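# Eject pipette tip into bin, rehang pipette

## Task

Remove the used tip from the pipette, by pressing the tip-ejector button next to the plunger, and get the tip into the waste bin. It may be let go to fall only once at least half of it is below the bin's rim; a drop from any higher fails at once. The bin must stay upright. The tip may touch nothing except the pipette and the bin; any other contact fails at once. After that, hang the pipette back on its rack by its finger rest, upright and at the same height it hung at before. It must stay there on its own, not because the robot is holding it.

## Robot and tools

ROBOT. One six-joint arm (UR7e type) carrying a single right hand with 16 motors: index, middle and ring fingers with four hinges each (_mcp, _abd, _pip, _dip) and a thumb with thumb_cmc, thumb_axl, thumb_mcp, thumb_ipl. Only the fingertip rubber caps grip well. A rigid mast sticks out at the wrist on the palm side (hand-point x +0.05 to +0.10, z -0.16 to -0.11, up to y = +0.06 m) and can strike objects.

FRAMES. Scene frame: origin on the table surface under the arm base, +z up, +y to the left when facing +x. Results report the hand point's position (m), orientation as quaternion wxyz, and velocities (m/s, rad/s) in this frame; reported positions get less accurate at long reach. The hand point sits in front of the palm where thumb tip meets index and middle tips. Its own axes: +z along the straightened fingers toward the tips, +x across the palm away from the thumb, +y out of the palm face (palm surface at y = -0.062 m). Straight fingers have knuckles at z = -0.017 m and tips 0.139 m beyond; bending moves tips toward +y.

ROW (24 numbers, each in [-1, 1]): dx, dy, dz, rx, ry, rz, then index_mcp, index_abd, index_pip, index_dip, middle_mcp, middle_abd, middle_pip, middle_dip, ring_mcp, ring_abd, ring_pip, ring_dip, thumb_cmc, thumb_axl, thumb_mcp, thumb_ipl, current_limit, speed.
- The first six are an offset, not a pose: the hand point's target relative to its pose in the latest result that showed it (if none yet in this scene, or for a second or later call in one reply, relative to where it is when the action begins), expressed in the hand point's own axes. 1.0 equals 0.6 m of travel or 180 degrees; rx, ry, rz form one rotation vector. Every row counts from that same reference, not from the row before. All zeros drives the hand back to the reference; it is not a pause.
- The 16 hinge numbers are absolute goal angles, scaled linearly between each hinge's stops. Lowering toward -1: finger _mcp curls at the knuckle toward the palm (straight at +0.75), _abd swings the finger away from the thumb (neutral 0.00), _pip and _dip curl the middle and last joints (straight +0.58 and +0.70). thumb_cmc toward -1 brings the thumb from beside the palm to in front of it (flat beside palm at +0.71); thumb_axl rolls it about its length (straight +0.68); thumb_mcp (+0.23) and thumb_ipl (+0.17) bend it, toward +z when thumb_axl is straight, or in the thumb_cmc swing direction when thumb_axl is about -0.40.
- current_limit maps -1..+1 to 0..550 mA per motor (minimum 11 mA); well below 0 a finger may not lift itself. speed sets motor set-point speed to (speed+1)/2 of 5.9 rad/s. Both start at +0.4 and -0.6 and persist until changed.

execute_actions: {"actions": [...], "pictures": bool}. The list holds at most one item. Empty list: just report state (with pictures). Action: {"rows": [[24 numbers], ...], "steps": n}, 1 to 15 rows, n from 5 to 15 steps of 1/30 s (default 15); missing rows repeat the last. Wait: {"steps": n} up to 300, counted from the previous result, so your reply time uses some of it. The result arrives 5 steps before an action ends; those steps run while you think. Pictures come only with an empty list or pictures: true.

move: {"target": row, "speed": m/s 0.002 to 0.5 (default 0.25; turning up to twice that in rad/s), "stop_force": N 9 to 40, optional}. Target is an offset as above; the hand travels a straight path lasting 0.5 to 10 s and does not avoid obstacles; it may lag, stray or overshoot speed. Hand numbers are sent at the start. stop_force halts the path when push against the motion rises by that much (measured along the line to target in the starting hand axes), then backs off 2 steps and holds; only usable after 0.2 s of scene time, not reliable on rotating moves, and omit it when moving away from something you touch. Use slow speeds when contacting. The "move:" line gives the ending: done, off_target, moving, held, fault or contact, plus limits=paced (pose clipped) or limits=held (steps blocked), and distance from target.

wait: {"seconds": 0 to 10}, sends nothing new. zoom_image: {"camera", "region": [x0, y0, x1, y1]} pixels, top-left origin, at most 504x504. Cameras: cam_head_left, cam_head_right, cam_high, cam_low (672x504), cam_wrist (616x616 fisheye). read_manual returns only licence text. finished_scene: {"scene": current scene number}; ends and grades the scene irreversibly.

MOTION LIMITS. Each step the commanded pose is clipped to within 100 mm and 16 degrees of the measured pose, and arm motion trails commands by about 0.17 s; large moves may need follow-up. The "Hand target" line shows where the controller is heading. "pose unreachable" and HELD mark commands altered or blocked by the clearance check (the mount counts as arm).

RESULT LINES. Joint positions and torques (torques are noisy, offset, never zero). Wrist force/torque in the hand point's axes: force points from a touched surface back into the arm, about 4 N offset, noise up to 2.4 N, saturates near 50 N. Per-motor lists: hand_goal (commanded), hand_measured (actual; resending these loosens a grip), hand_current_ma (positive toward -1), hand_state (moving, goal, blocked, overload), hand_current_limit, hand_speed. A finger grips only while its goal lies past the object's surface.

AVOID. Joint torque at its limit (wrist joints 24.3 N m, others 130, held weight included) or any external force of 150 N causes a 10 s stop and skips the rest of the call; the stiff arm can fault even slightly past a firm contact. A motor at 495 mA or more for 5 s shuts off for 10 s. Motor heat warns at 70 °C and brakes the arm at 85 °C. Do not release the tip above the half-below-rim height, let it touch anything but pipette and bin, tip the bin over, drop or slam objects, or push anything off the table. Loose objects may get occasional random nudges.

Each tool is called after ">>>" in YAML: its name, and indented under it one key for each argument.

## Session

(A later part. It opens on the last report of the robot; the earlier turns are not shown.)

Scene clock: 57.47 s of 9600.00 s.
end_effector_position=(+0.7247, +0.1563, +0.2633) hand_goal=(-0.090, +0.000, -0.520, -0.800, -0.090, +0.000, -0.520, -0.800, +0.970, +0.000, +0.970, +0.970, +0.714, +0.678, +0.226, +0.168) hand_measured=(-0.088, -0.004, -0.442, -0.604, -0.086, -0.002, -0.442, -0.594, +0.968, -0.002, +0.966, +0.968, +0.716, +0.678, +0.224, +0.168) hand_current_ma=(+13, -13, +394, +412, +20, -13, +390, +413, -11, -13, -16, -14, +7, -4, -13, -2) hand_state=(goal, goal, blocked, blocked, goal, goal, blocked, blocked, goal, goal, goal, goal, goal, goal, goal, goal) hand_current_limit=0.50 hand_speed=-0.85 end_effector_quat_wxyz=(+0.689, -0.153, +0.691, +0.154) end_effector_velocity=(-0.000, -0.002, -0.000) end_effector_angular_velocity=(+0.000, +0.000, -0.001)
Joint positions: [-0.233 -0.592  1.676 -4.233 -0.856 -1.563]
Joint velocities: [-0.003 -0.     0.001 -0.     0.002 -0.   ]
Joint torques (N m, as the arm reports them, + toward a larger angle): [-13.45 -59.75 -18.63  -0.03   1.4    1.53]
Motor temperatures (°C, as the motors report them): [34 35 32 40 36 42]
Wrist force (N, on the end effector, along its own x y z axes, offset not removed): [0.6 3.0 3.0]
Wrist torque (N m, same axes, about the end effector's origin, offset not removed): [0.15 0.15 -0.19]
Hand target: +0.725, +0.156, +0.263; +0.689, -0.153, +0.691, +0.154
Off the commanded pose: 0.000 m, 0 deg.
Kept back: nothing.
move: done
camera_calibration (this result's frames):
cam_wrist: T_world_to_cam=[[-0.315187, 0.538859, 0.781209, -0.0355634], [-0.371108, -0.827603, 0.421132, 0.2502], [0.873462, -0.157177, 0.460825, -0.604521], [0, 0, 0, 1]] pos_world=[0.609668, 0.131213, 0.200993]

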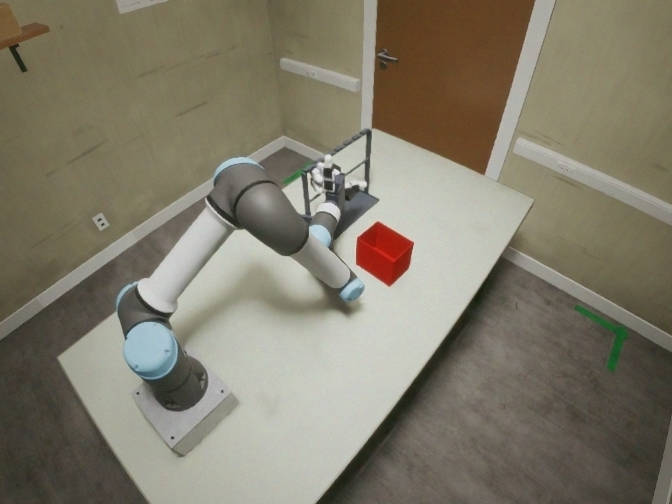

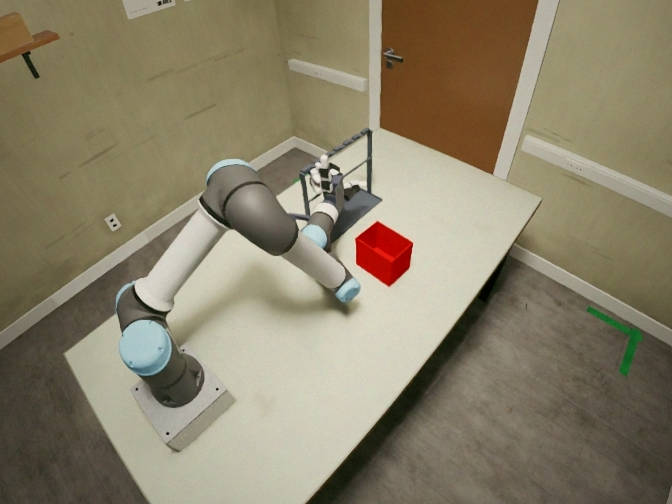

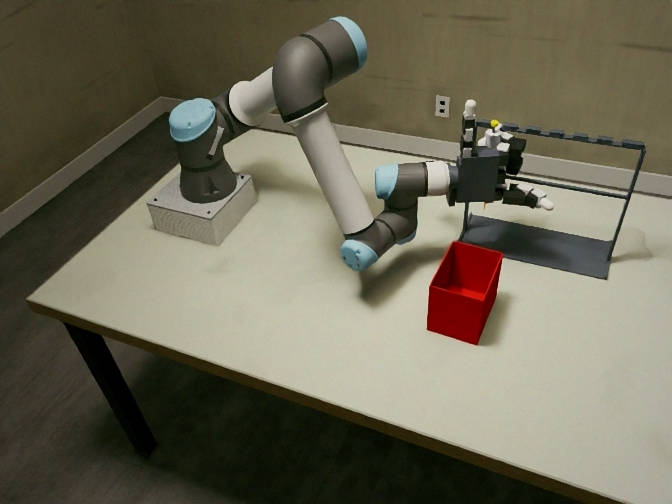

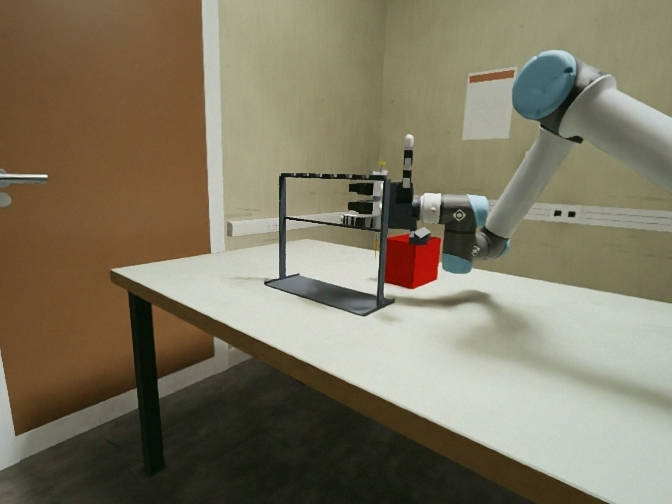

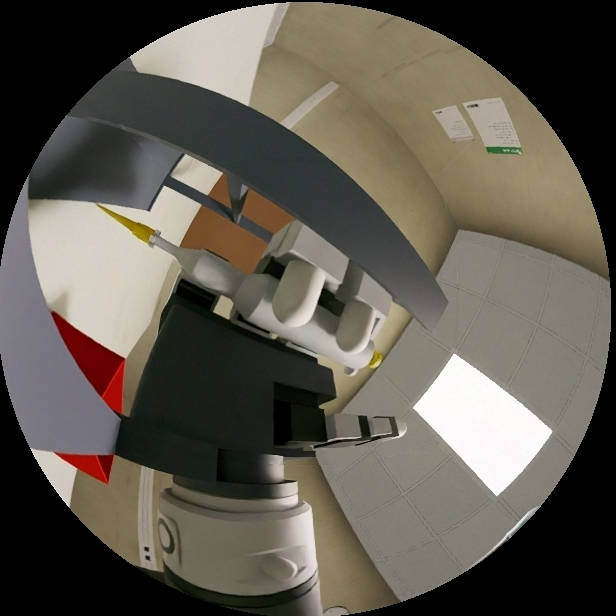

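>>> move:
  target: [0,-0.0846,-0.0395,0,0,0, -0.09,0,-0.52,-0.80,-0.09,0,-0.52,-0.80,0.97,0,0.97,0.97,0.714,0.678,0.226,0.168,0.5,-0.85]
  speed: 0.04

>>> move:
  target: [-0.1367,-0.2775,-0.0832,0.139,0,0, -0.09,0,-0.52,-0.80,-0.09,0,-0.52,-0.80,0.97,0,0.97,0.97,0.714,0.678,0.226,0.168,0.5,-0.85]
  speed: 0.08

Scene clock: 60.23 s of 9600.00 s.
end_effector_position=(+0.7247, +0.1005, +0.2634) hand_goal=(-0.090, +0.000, -0.520, -0.800, -0.090, +0.000, -0.520, -0.800, +0.970, +0.000, +0.970, +0.970, +0.714, +0.678, +0.226, +0.168) hand_measured=(-0.088, -0.004, -0.442, -0.604, -0.086, -0.002, -0.442, -0.594, +0.968, -0.002, +0.966, +0.968, +0.716, +0.678, +0.224, +0.168) hand_current_ma=(+13, -13, +394, +412, +20, -13, +390, +412, -11, -13, -16, -14, +7, -4, -13, -2) hand_state=(goal, goal, blocked, blocked, goal, goal, blocked, blocked, goal, goal, goal, goal, goal, goal, goal, goal) hand_current_limit=0.50 hand_speed=-0.85 end_effector_quat_wxyz=(+0.689, -0.153, +0.691, +0.154) end_effector_velocity=(-0.000, -0.002, +0.000) end_effector_angular_velocity=(-0.001, -0.001, -0.001)
Joint positions: [-0.332 -0.586  1.66  -4.223 -0.758 -1.562]
Joint velocities: [-0.003  0.    -0.001 -0.001  0.002 -0.   ]
Joint torques (N m, as the arm reports them, + toward a larger angle): [-12.19 -41.46 -18.18   0.13   1.3    1.66]
Motor temperatures (°C, as the motors report them): [34 35 32 40 36 42]
Wrist force (N, on the end effector, along its own x y z axes, offset not removed): [0.6 -3.1 2.7]
Wrist torque (N m, same axes, about the end effector's origin, offset not removed): [-0.78 -0.13 -0.32]
Hand target: +0.725, +0.100, +0.263; +0.689, -0.153, +0.691, +0.154
Off the commanded pose: 0.000 m, 0 deg.
Kept back: nothing.
move: done
camera_calibration (this result's frames):
cam_wrist: T_world_to_cam=[[-0.315234, 0.538708, 0.781295, -0.00551441], [-0.371144, -0.827682, 0.420944, 0.204031], [0.87343, -0.157277, 0.460851, -0.61328], [0, 0, 0, 1]] pos_world=[0.609643, 0.0753881, 0.201054]

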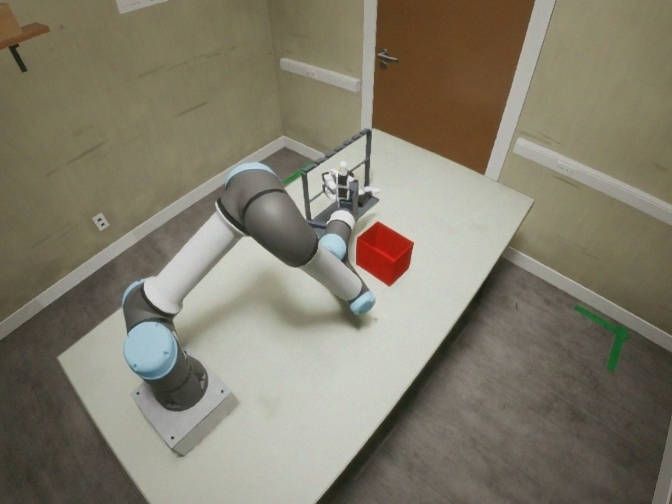

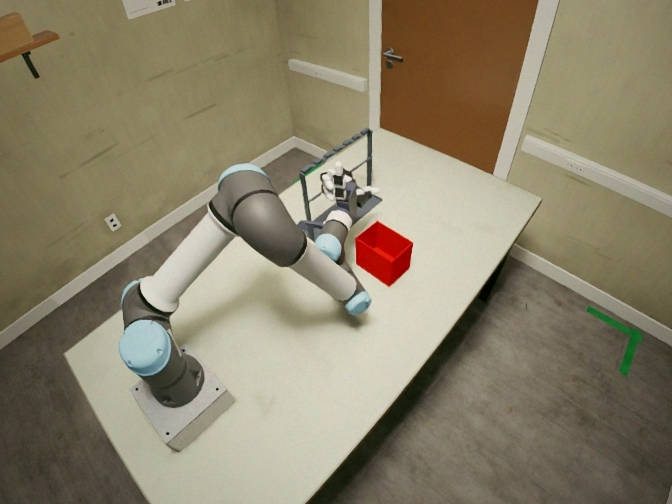

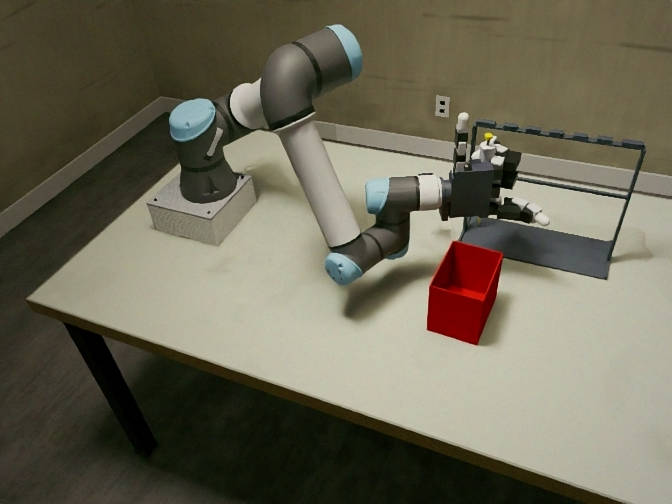

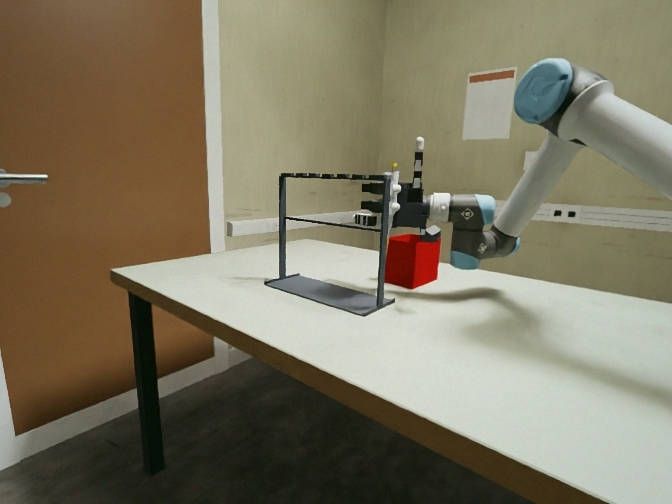

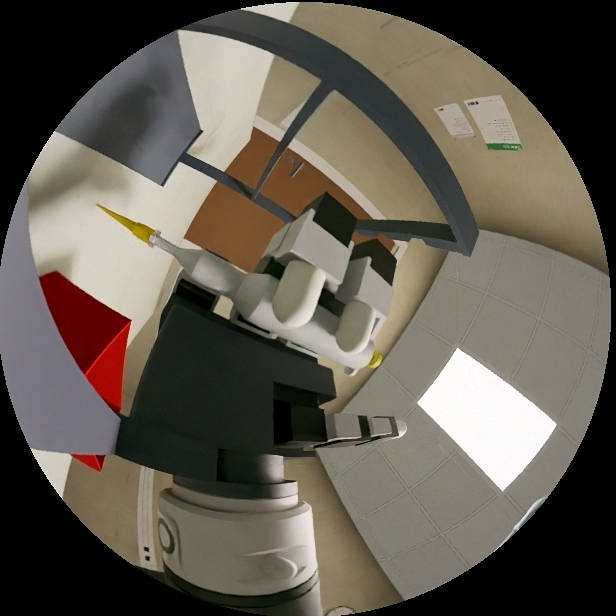

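Scene clock: 63.37 s of 9600.00 s.
end_effector_position=(+0.7500, -0.0713, +0.3452) hand_goal=(-0.090, +0.000, -0.520, -0.800, -0.090, +0.000, -0.520, -0.800, +0.970, +0.000, +0.970, +0.970, +0.714, +0.678, +0.226, +0.168) hand_measured=(-0.088, -0.004, -0.442, -0.604, -0.086, -0.002, -0.442, -0.594, +0.968, -0.002, +0.966, +0.968, +0.716, +0.678, +0.224, +0.168) hand_current_ma=(+13, -13, +394, +412, +20, -13, +390, +412, -11, -13, -16, -14, +7, -4, -13, -2) hand_state=(goal, goal, blocked, blocked, goal, goal, blocked, blocked, goal, goal, goal, goal, goal, goal, goal, goal) hand_current_limit=0.50 hand_speed=-0.85 end_effector_quat_wxyz=(+0.706, +0.000, +0.708, +0.001) end_effector_velocity=(+0.000, -0.002, +0.001) end_effector_angular_velocity=(-0.000, -0.000, -0.003)
Joint positions: [-0.499 -0.77   1.743 -4.119 -1.027 -1.563]
Joint velocities: [-0.002 -0.002 -0.     0.002 -0.002 -0.   ]
Joint torques (N m, as the arm reports them, + toward a larger angle): [-11.09 -56.67 -21.3   -0.12  -1.74  -1.79]
Motor temperatures (°C, as the motors report them): [34 35 32 40 36 42]
Wrist force (N, on the end effector, along its own x y z axes, offset not removed): [-1.5 0.6 1.9]
Wrist torque (N m, same axes, about the end effector's origin, offset not removed): [-0.01 0.33 -0.37]
Hand target: +0.750, -0.071, +0.345; +0.706, +0.000, +0.708, +0.001
Off the commanded pose: 0.000 m, 0 deg.
Kept back: nothing.
move: done
camera_calibration (this result's frames):
cam_wrist: T_world_to_cam=[[-0.0579112, 0.622157, 0.780748, -0.155824], [-0.686017, -0.592964, 0.421633, 0.289445], [0.725277, -0.511189, 0.46115, -0.614332], [0, 0, 0, 1]] pos_world=[0.635101, -0.0454624, 0.282919]

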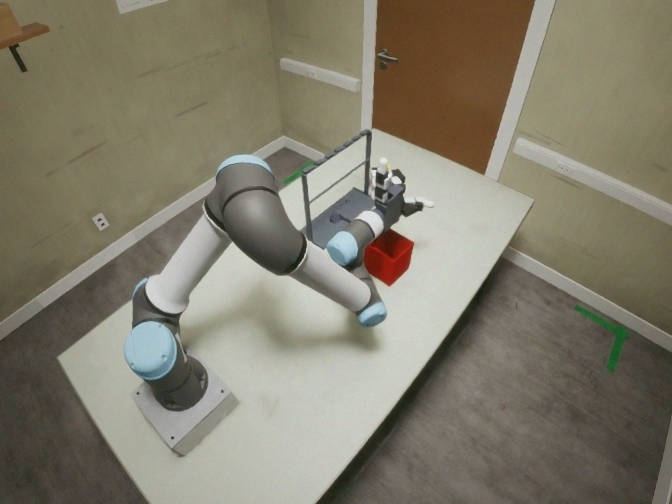

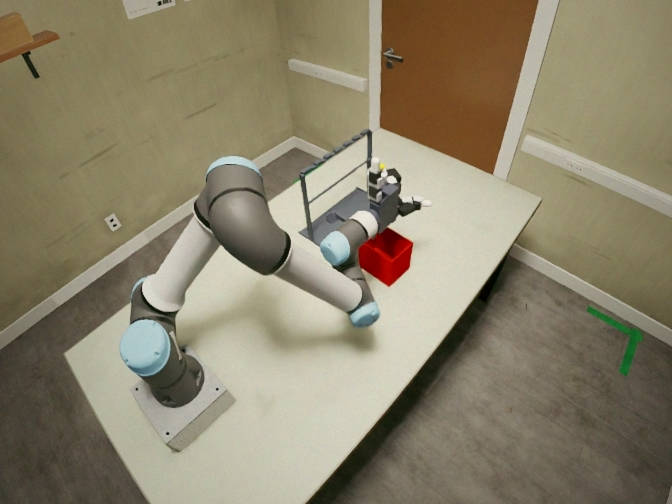

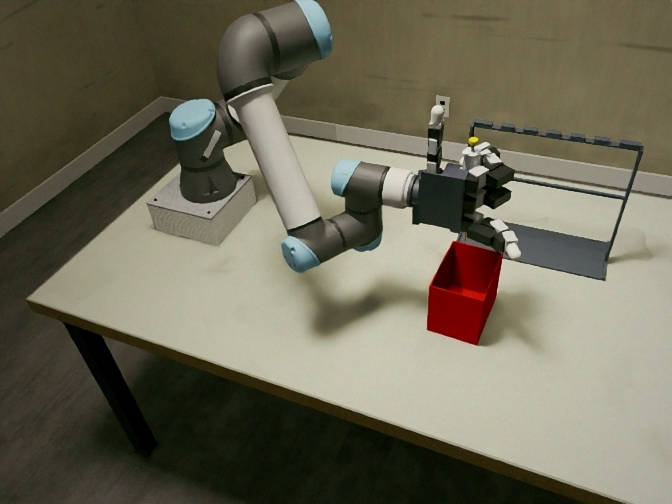

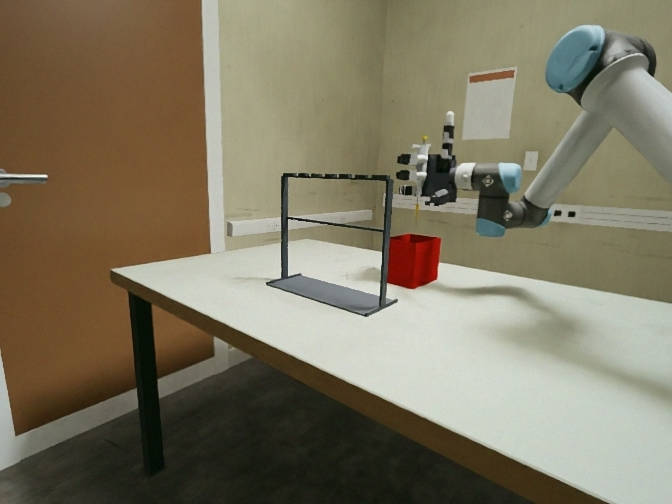

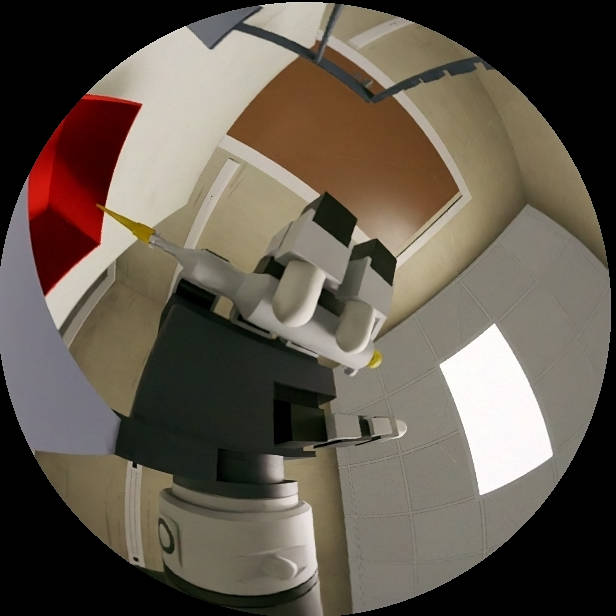

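>>> move:
  target: [0.172,-0.0167,0.033,0,0,0, -0.09,0,-0.52,-0.80,-0.09,0,-0.52,-0.80,0.97,0,0.97,0.97,0.714,0.678,0.226,0.168,0.5,-0.85]
  speed: 0.04

>>> zoom_image:
  camera: "cam_low"
  region: [370, 140, 510, 290]

>>> zoom_image:
  camera: "cam_high"
  region: [420, 140, 540, 260]

Scene clock: 67.20 s of 9600.00 s.
end_effector_position=(+0.7695, -0.0813, +0.2422) hand_goal=(-0.090, +0.000, -0.520, -0.800, -0.090, +0.000, -0.520, -0.800, +0.970, +0.000, +0.970, +0.970, +0.714, +0.678, +0.226, +0.168) hand_measured=(-0.088, -0.004, -0.442, -0.604, -0.086, -0.002, -0.442, -0.594, +0.968, -0.002, +0.966, +0.968, +0.716, +0.678, +0.224, +0.168) hand_current_ma=(+13, -13, +394, +412, +20, -13, +390, +412, -11, -13, -16, -14, +7, -4, -13, -2) hand_state=(goal, goal, blocked, blocked, goal, goal, blocked, blocked, goal, goal, goal, goal, goal, goal, goal, goal) hand_current_limit=0.50 hand_speed=-0.85 end_effector_quat_wxyz=(+0.706, +0.000, +0.708, +0.001) end_effector_velocity=(+0.000, -0.000, -0.002) end_effector_angular_velocity=(+0.000, -0.000, -0.000)
Joint positions: [-0.495 -0.533  1.619 -4.233 -1.031 -1.563]
Joint velocities: [-0.     0.004 -0.003 -0.001 -0.     0.   ]
Joint torques (N m, as the arm reports them, + toward a larger angle): [ 11.54 -41.99 -20.45  -3.46  -1.57   0.96]
Motor temperatures (°C, as the motors report them): [34 35 32 40 36 42]
Wrist force (N, on the end effector, along its own x y z axes, offset not removed): [-3.1 -0.4 3.6]
Wrist torque (N m, same axes, about the end effector's origin, offset not removed): [-0.45 0.35 -0.45]
Hand target: +0.770, -0.081, +0.242; +0.706, +0.000, +0.708, +0.001
Off the commanded pose: 0.000 m, 0 deg.
Kept back: nothing.
move: done
camera_calibration (this result's frames):
cam_wrist: T_world_to_cam=[[-0.0578913, 0.622249, 0.780676, -0.068005], [-0.686012, -0.592911, 0.421717, 0.340351], [0.725284, -0.511139, 0.461194, -0.586109], [0, 0, 0, 1]] pos_world=[0.654643, -0.0554691, 0.179868]

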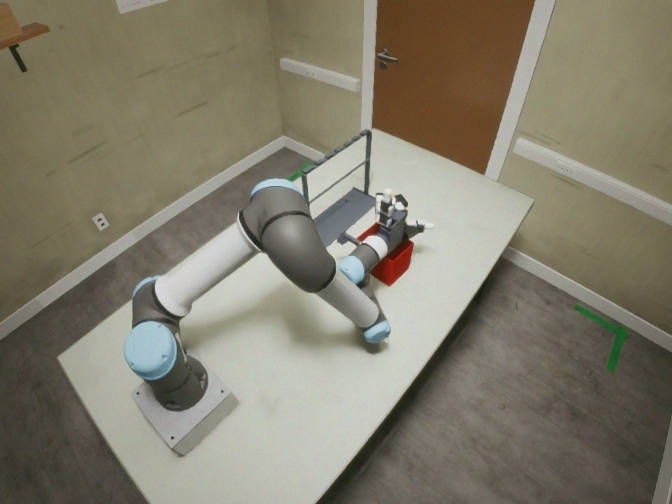

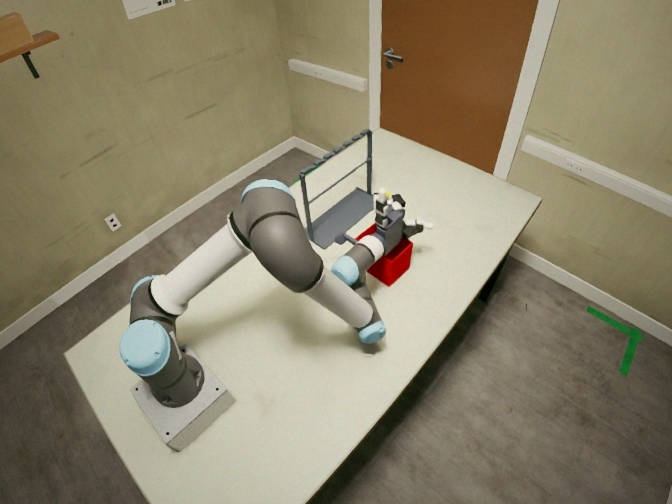

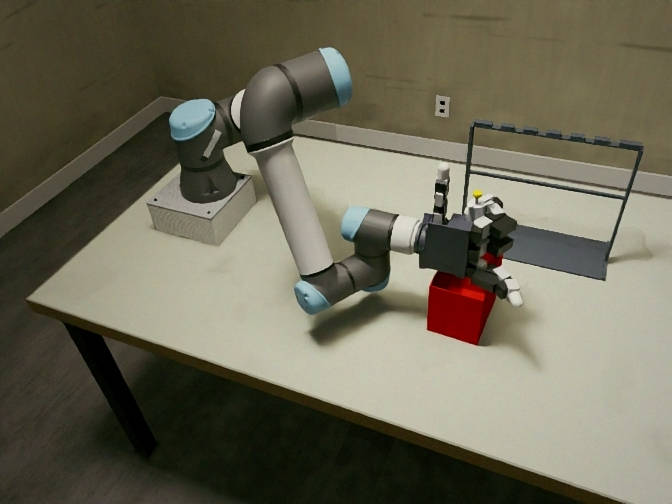

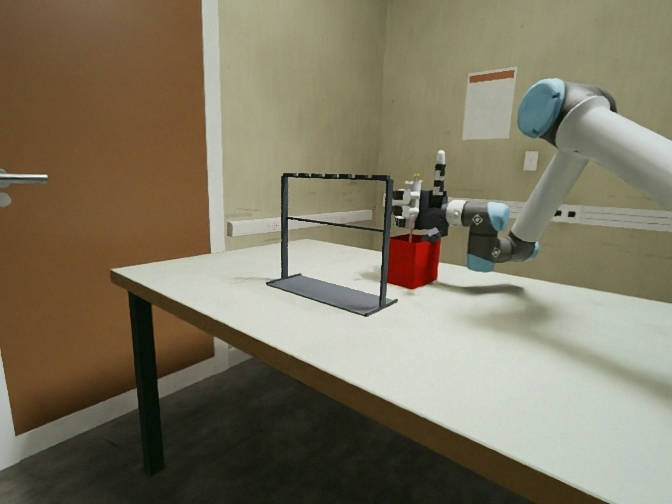

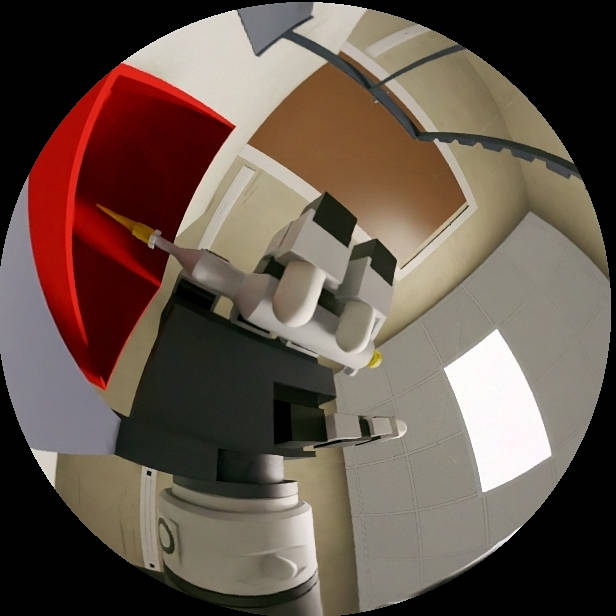

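Region (370, 140, 510, 290) of cam_low's 672x504 image, scaled by 3.360, with more detail than that image has; it fills the left 470 columns of this view, and the rest is white.

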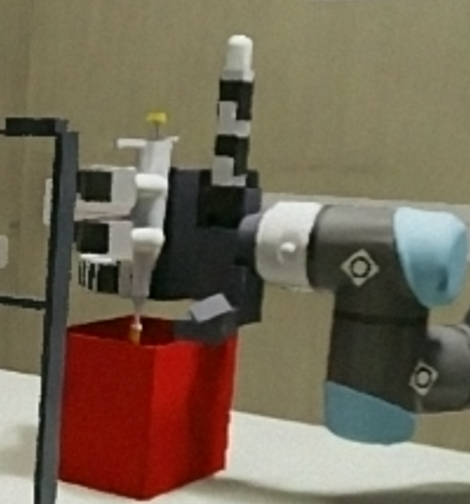

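Region (420, 140, 540, 260) of cam_high's 672x504 image, scaled by 4.200, with more detail than that image has.

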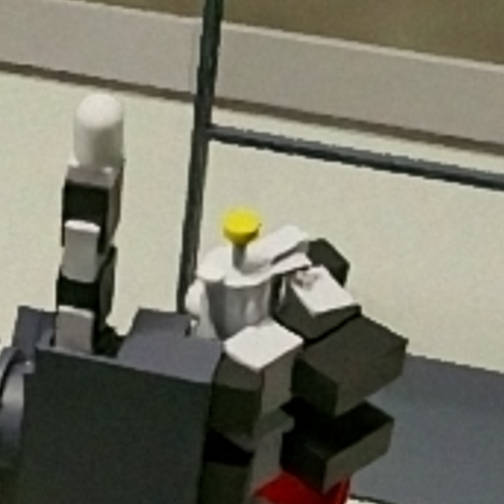

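>>> execute_actions:
  actions: []

Scene clock: 68.17 s of 9600.00 s.
end_effector_position=(+0.7696, -0.0813, +0.2420) hand_goal=(-0.090, +0.000, -0.520, -0.800, -0.090, +0.000, -0.520, -0.800, +0.970, +0.000, +0.970, +0.970, +0.714, +0.678, +0.226, +0.168) hand_measured=(-0.088, -0.004, -0.442, -0.604, -0.086, -0.002, -0.442, -0.594, +0.968, -0.002, +0.966, +0.968, +0.716, +0.678, +0.224, +0.168) hand_current_ma=(+13, -13, +394, +412, +20, -13, +390, +412, -11, -13, -16, -14, +7, -4, -13, -2) hand_state=(goal, goal, blocked, blocked, goal, goal, blocked, blocked, goal, goal, goal, goal, goal, goal, goal, goal) hand_current_limit=0.50 hand_speed=-0.85 end_effector_quat_wxyz=(+0.706, +0.000, +0.708, +0.001) end_effector_velocity=(-0.000, +0.000, +0.000) end_effector_angular_velocity=(-0.001, -0.001, +0.002)
Joint positions: [-0.495 -0.532  1.619 -4.233 -1.031 -1.563]
Joint velocities: [-0.    -0.     0.    -0.001  0.002 -0.   ]
Joint torques (N m, as the arm reports them, + toward a larger angle): [ 12.22 -42.18 -19.63  -3.52  -1.49   1.68]
Motor temperatures (°C, as the motors report them): [34 35 32 40 36 42]
Wrist force (N, on the end effector, along its own x y z axes, offset not removed): [3.3 -0.5 2.2]
Wrist torque (N m, same axes, about the end effector's origin, offset not removed): [-0.15 -0.55 -0.07]
Hand target: +0.770, -0.081, +0.242; +0.706, +0.000, +0.708, +0.001
Off the commanded pose: 0.000 m, 0 deg.
Kept back: nothing.
Steps of this call (steps 1 to 29: nothing new was sent). Readings (end_effector_position | what the end effector reports):
1: (+0.7695, -0.0813, +0.2421) | hand_goal=(-0.090, +0.000, -0.520, -0.800, -0.090, +0.000, -0.520, -0.800, +0.970, +0.000, +0.970, +0.970, +0.714, +0.678, +0.226, +0.168) hand_measured=(-0.088, -0.004, -0.442, -0.604, -0.086, -0.002, -0.442, -0.594, +0.968, -0.002, +0.966, +0.968, +0.716, +0.678, +0.224, +0.168) hand_current_ma=(+13, -13, +394, +412, +20, -13, +390, +413, -11, -13, -16, -14, +7, -4, -13, -2) hand_state=(goal, goal, blocked, blocked, goal, goal, blocked, blocked, goal, goal, goal, goal, goal, goal, goal, goal) hand_current_limit=0.50 hand_speed=-0.85
2: (+0.7695, -0.0813, +0.2421) | hand_goal=(-0.090, +0.000, -0.520, -0.800, -0.090, +0.000, -0.520, -0.800, +0.970, +0.000, +0.970, +0.970, +0.714, +0.678, +0.226, +0.168) hand_measured=(-0.088, -0.004, -0.442, -0.604, -0.086, -0.002, -0.442, -0.594, +0.968, -0.002, +0.966, +0.968, +0.716, +0.678, +0.224, +0.168) hand_current_ma=(+13, -13, +394, +412, +20, -13, +390, +412, -11, -13, -16, -14, +7, -4, -13, -2) hand_state=(goal, goal, blocked, blocked, goal, goal, blocked, blocked, goal, goal, goal, goal, goal, goal, goal, goal) hand_current_limit=0.50 hand_speed=-0.85
4: (+0.7696, -0.0813, +0.2421) | hand_goal=(-0.090, +0.000, -0.520, -0.800, -0.090, +0.000, -0.520, -0.800, +0.970, +0.000, +0.970, +0.970, +0.714, +0.678, +0.226, +0.168) hand_measured=(-0.088, -0.004, -0.442, -0.604, -0.086, -0.002, -0.442, -0.594, +0.968, -0.002, +0.966, +0.968, +0.716, +0.678, +0.224, +0.168) hand_current_ma=(+13, -13, +394, +412, +20, -13, +390, +412, -11, -13, -16, -14, +7, -4, -13, -2) hand_state=(goal, goal, blocked, blocked, goal, goal, blocked, blocked, goal, goal, goal, goal, goal, goal, goal, goal) hand_current_limit=0.50 hand_speed=-0.85
8: (+0.7696, -0.0813, +0.2420) | hand_goal=(-0.090, +0.000, -0.520, -0.800, -0.090, +0.000, -0.520, -0.800, +0.970, +0.000, +0.970, +0.970, +0.714, +0.678, +0.226, +0.168) hand_measured=(-0.088, -0.004, -0.442, -0.604, -0.086, -0.002, -0.442, -0.594, +0.968, -0.002, +0.966, +0.968, +0.716, +0.678, +0.224, +0.168) hand_current_ma=(+13, -13, +394, +412, +20, -13, +390, +413, -11, -13, -16, -14, +7, -4, -13, -2) hand_state=(goal, goal, blocked, blocked, goal, goal, blocked, blocked, goal, goal, goal, goal, goal, goal, goal, goal) hand_current_limit=0.50 hand_speed=-0.85
29: the state above
camera_calibration (this result's frames):
cam_wrist: T_world_to_cam=[[-0.0579058, 0.622164, 0.780743, -0.0678811], [-0.686015, -0.59296, 0.421642, 0.340449], [0.72528, -0.511185, 0.461149, -0.586066], [0, 0, 0, 1]] pos_world=[0.654684, -0.0554829, 0.179714]

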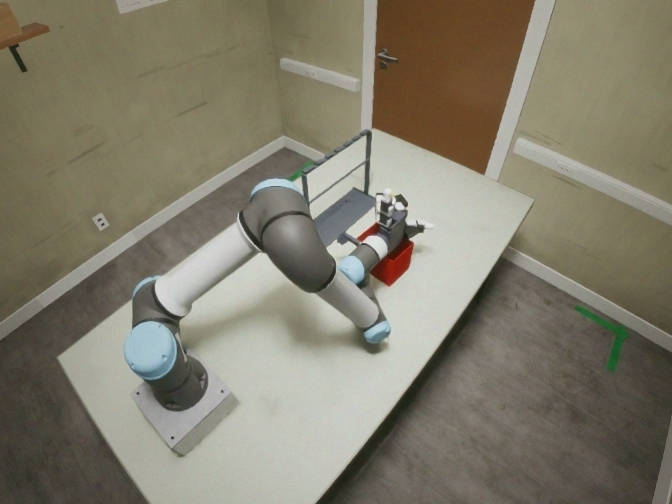

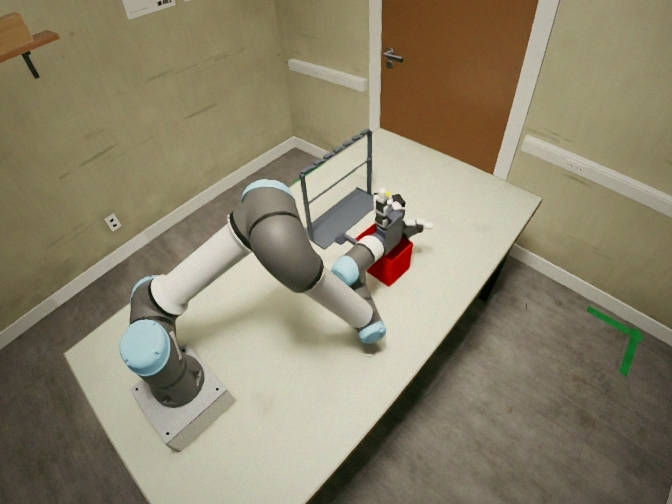

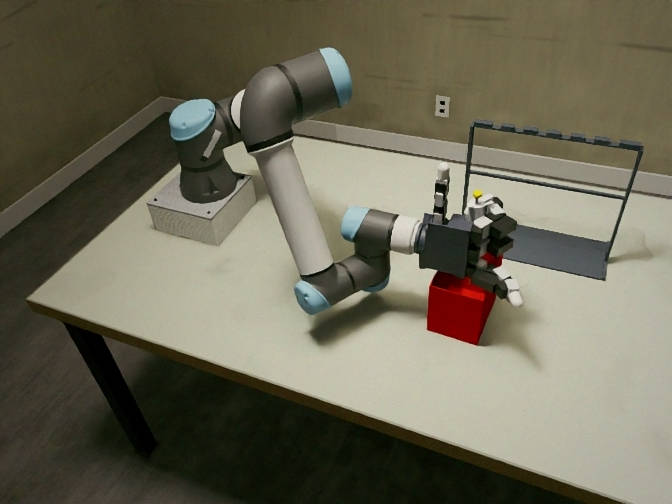

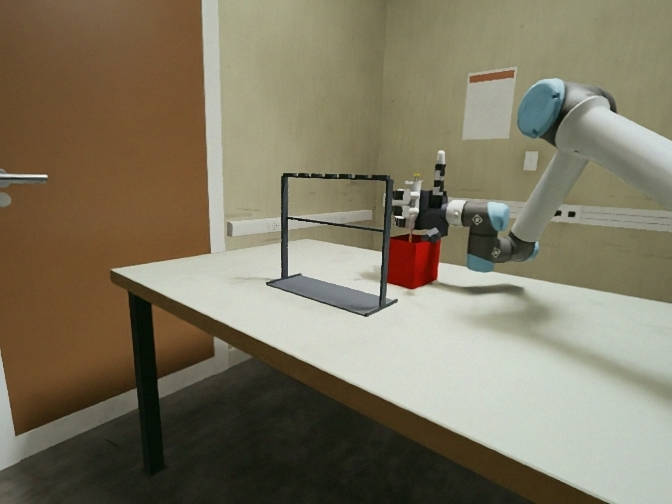

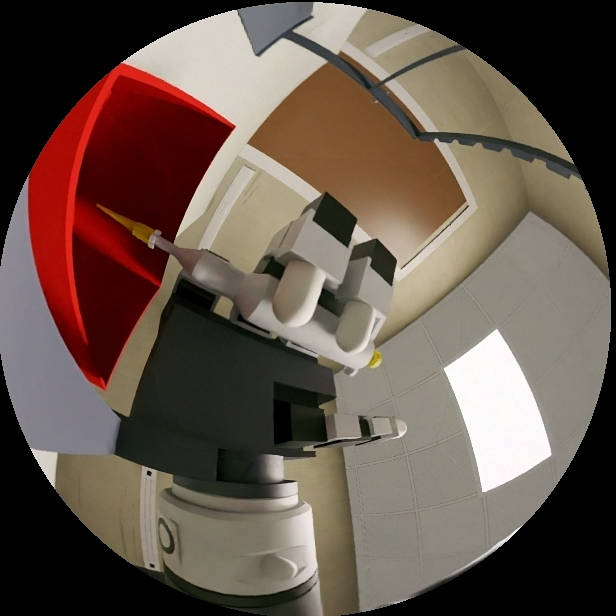

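>>> zoom_image:
  camera: "cam_high"
  region: [410, 150, 540, 260]

>>> zoom_image:
  camera: "cam_head_right"
  region: [350, 170, 450, 260]

Region (410, 150, 540, 260) of cam_high's 672x504 image, scaled by 3.877, with more detail than that image has; it fills the top 426 rows of this view, and the rest is white.

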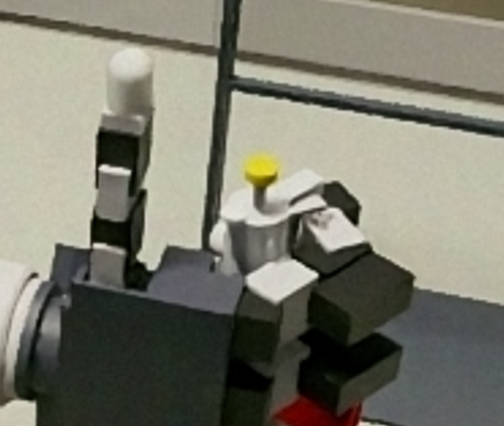

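Region (350, 170, 450, 260) of cam_head_right's 672x504 image, scaled by 5.040, with more detail than that image has; it fills the top 454 rows of this view, and the rest is white.

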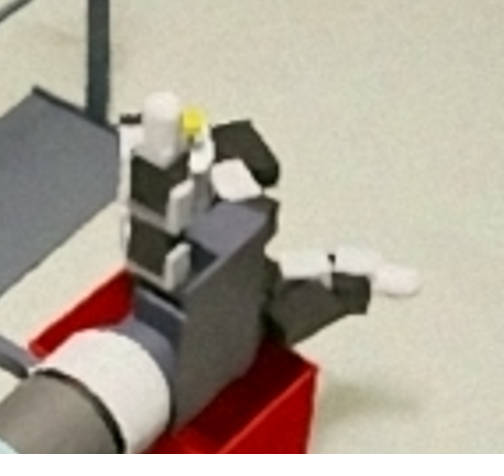

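>>> move:
  target: [0,0,0,0,0,0,-0.09,0,-0.52,-0.80,-0.09,0,-0.52,-0.80,0.97,0,0.97,0.97,0.714,0.581,0.056,-0.589,0.5,-0.5]
  speed: 0.05

>>> zoom_image:
  camera: "cam_high"
  region: [410, 150, 540, 260]

>>> zoom_image:
  camera: "cam_head_right"
  region: [350, 170, 450, 260]

>>> zoom_image:
  camera: "cam_low"
  region: [380, 140, 480, 250]

Scene clock: 71.37 s of 9600.00 s.
end_effector_position=(+0.7696, -0.0813, +0.2420) hand_goal=(-0.090, +0.000, -0.520, -0.800, -0.090, +0.000, -0.520, -0.800, +0.970, +0.000, +0.970, +0.970, +0.714, +0.582, +0.056, -0.588) hand_measured=(-0.088, -0.004, -0.442, -0.604, -0.086, -0.002, -0.442, -0.594, +0.968, -0.002, +0.966, +0.968, +0.716, +0.584, +0.056, -0.588) hand_current_ma=(+13, -13, +394, +412, +20, -13, +390, +413, -11, -13, -16, -14, +7, +16, -5, +3) hand_state=(goal, goal, blocked, blocked, goal, goal, blocked, blocked, goal, goal, goal, goal, goal, goal, goal, goal) hand_current_limit=0.50 hand_speed=-0.50 end_effector_quat_wxyz=(+0.706, +0.000, +0.708, +0.001) end_effector_velocity=(-0.000, +0.001, -0.000) end_effector_angular_velocity=(+0.000, +0.000, +0.002)
Joint positions: [-0.495 -0.532  1.619 -4.233 -1.031 -1.563]
Joint velocities: [ 0.001  0.     0.001 -0.001  0.     0.   ]
Joint torques (N m, as the arm reports them, + toward a larger angle): [ 11.06 -42.28 -18.18  -3.61  -1.38   1.54]
Motor temperatures (°C, as the motors report them): [34 35 32 40 36 42]
Wrist force (N, on the end effector, along its own x y z axes, offset not removed): [1.5 -3.2 3.5]
Wrist torque (N m, same axes, about the end effector's origin, offset not removed): [-0.84 -0.09 -0.19]
Hand target: +0.770, -0.081, +0.242; +0.706, +0.000, +0.708, +0.001
Off the commanded pose: 0.000 m, 0 deg.
Kept back: nothing.
move: done
camera_calibration (this result's frames):
cam_wrist: T_world_to_cam=[[-0.0579055, 0.622164, 0.780743, -0.0678812], [-0.686015, -0.59296, 0.421642, 0.340449], [0.72528, -0.511185, 0.461149, -0.586066], [0, 0, 0, 1]] pos_world=[0.654684, -0.0554828, 0.179714]

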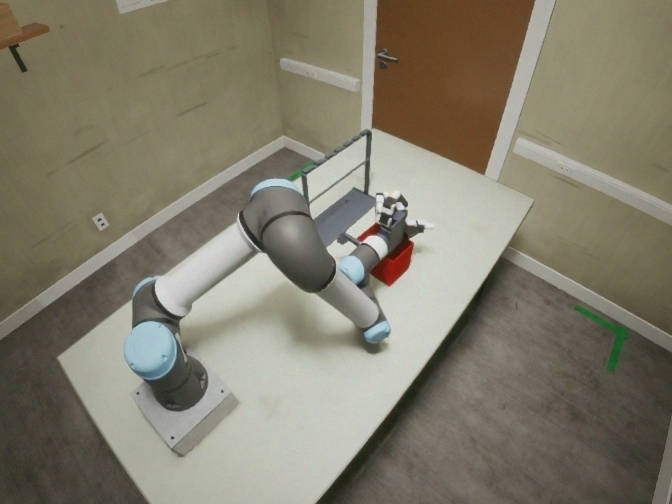

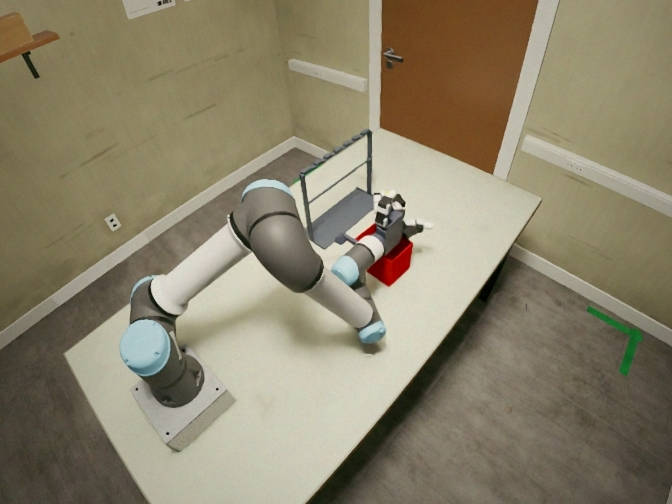

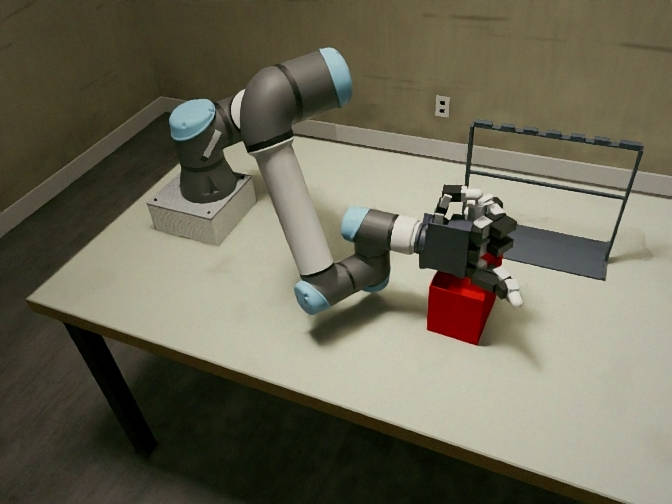

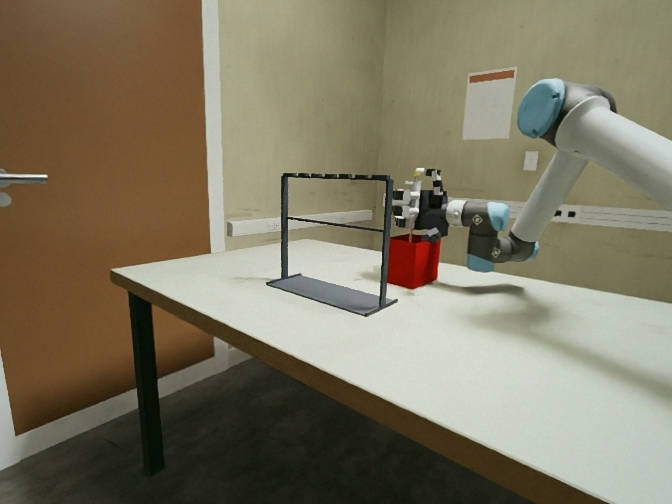

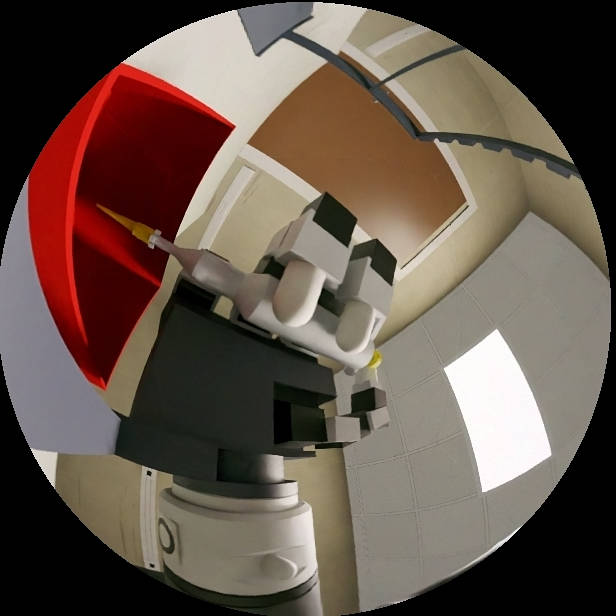

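Region (410, 150, 540, 260) of cam_high's 672x504 image, scaled by 3.877, with more detail than that image has; it fills the top 426 rows of this view, and the rest is white.

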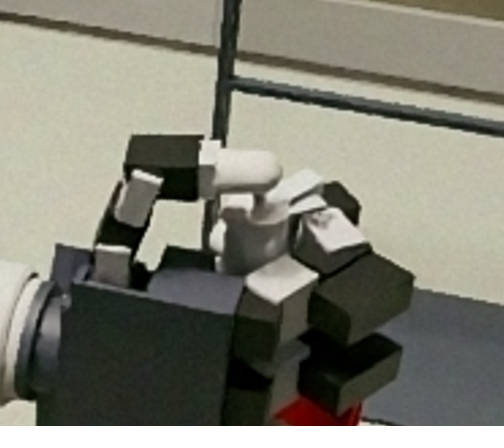

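Region (350, 170, 450, 260) of cam_head_right's 672x504 image, scaled by 5.040, with more detail than that image has; it fills the top 454 rows of this view, and the rest is white.

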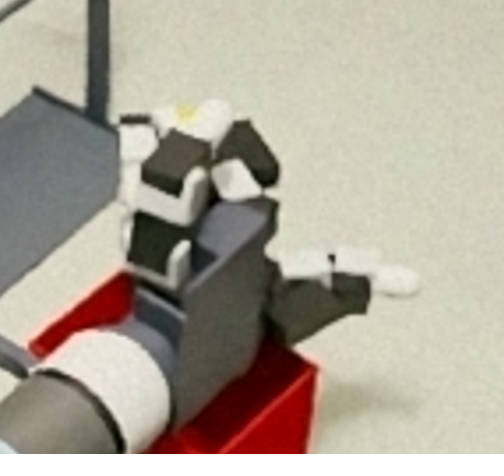

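Region (380, 140, 480, 250) of cam_low's 672x504 image, scaled by 4.582, with more detail than that image has; it fills the left 458 columns of this view, and the rest is white.

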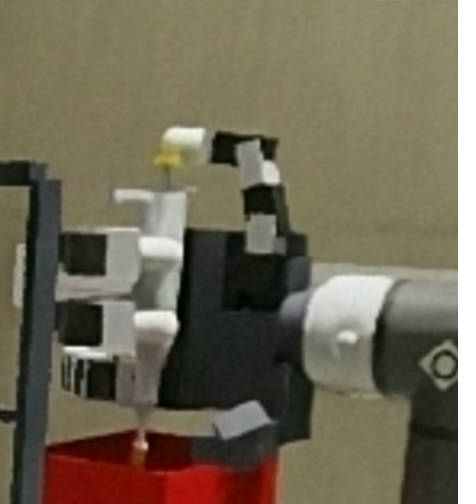

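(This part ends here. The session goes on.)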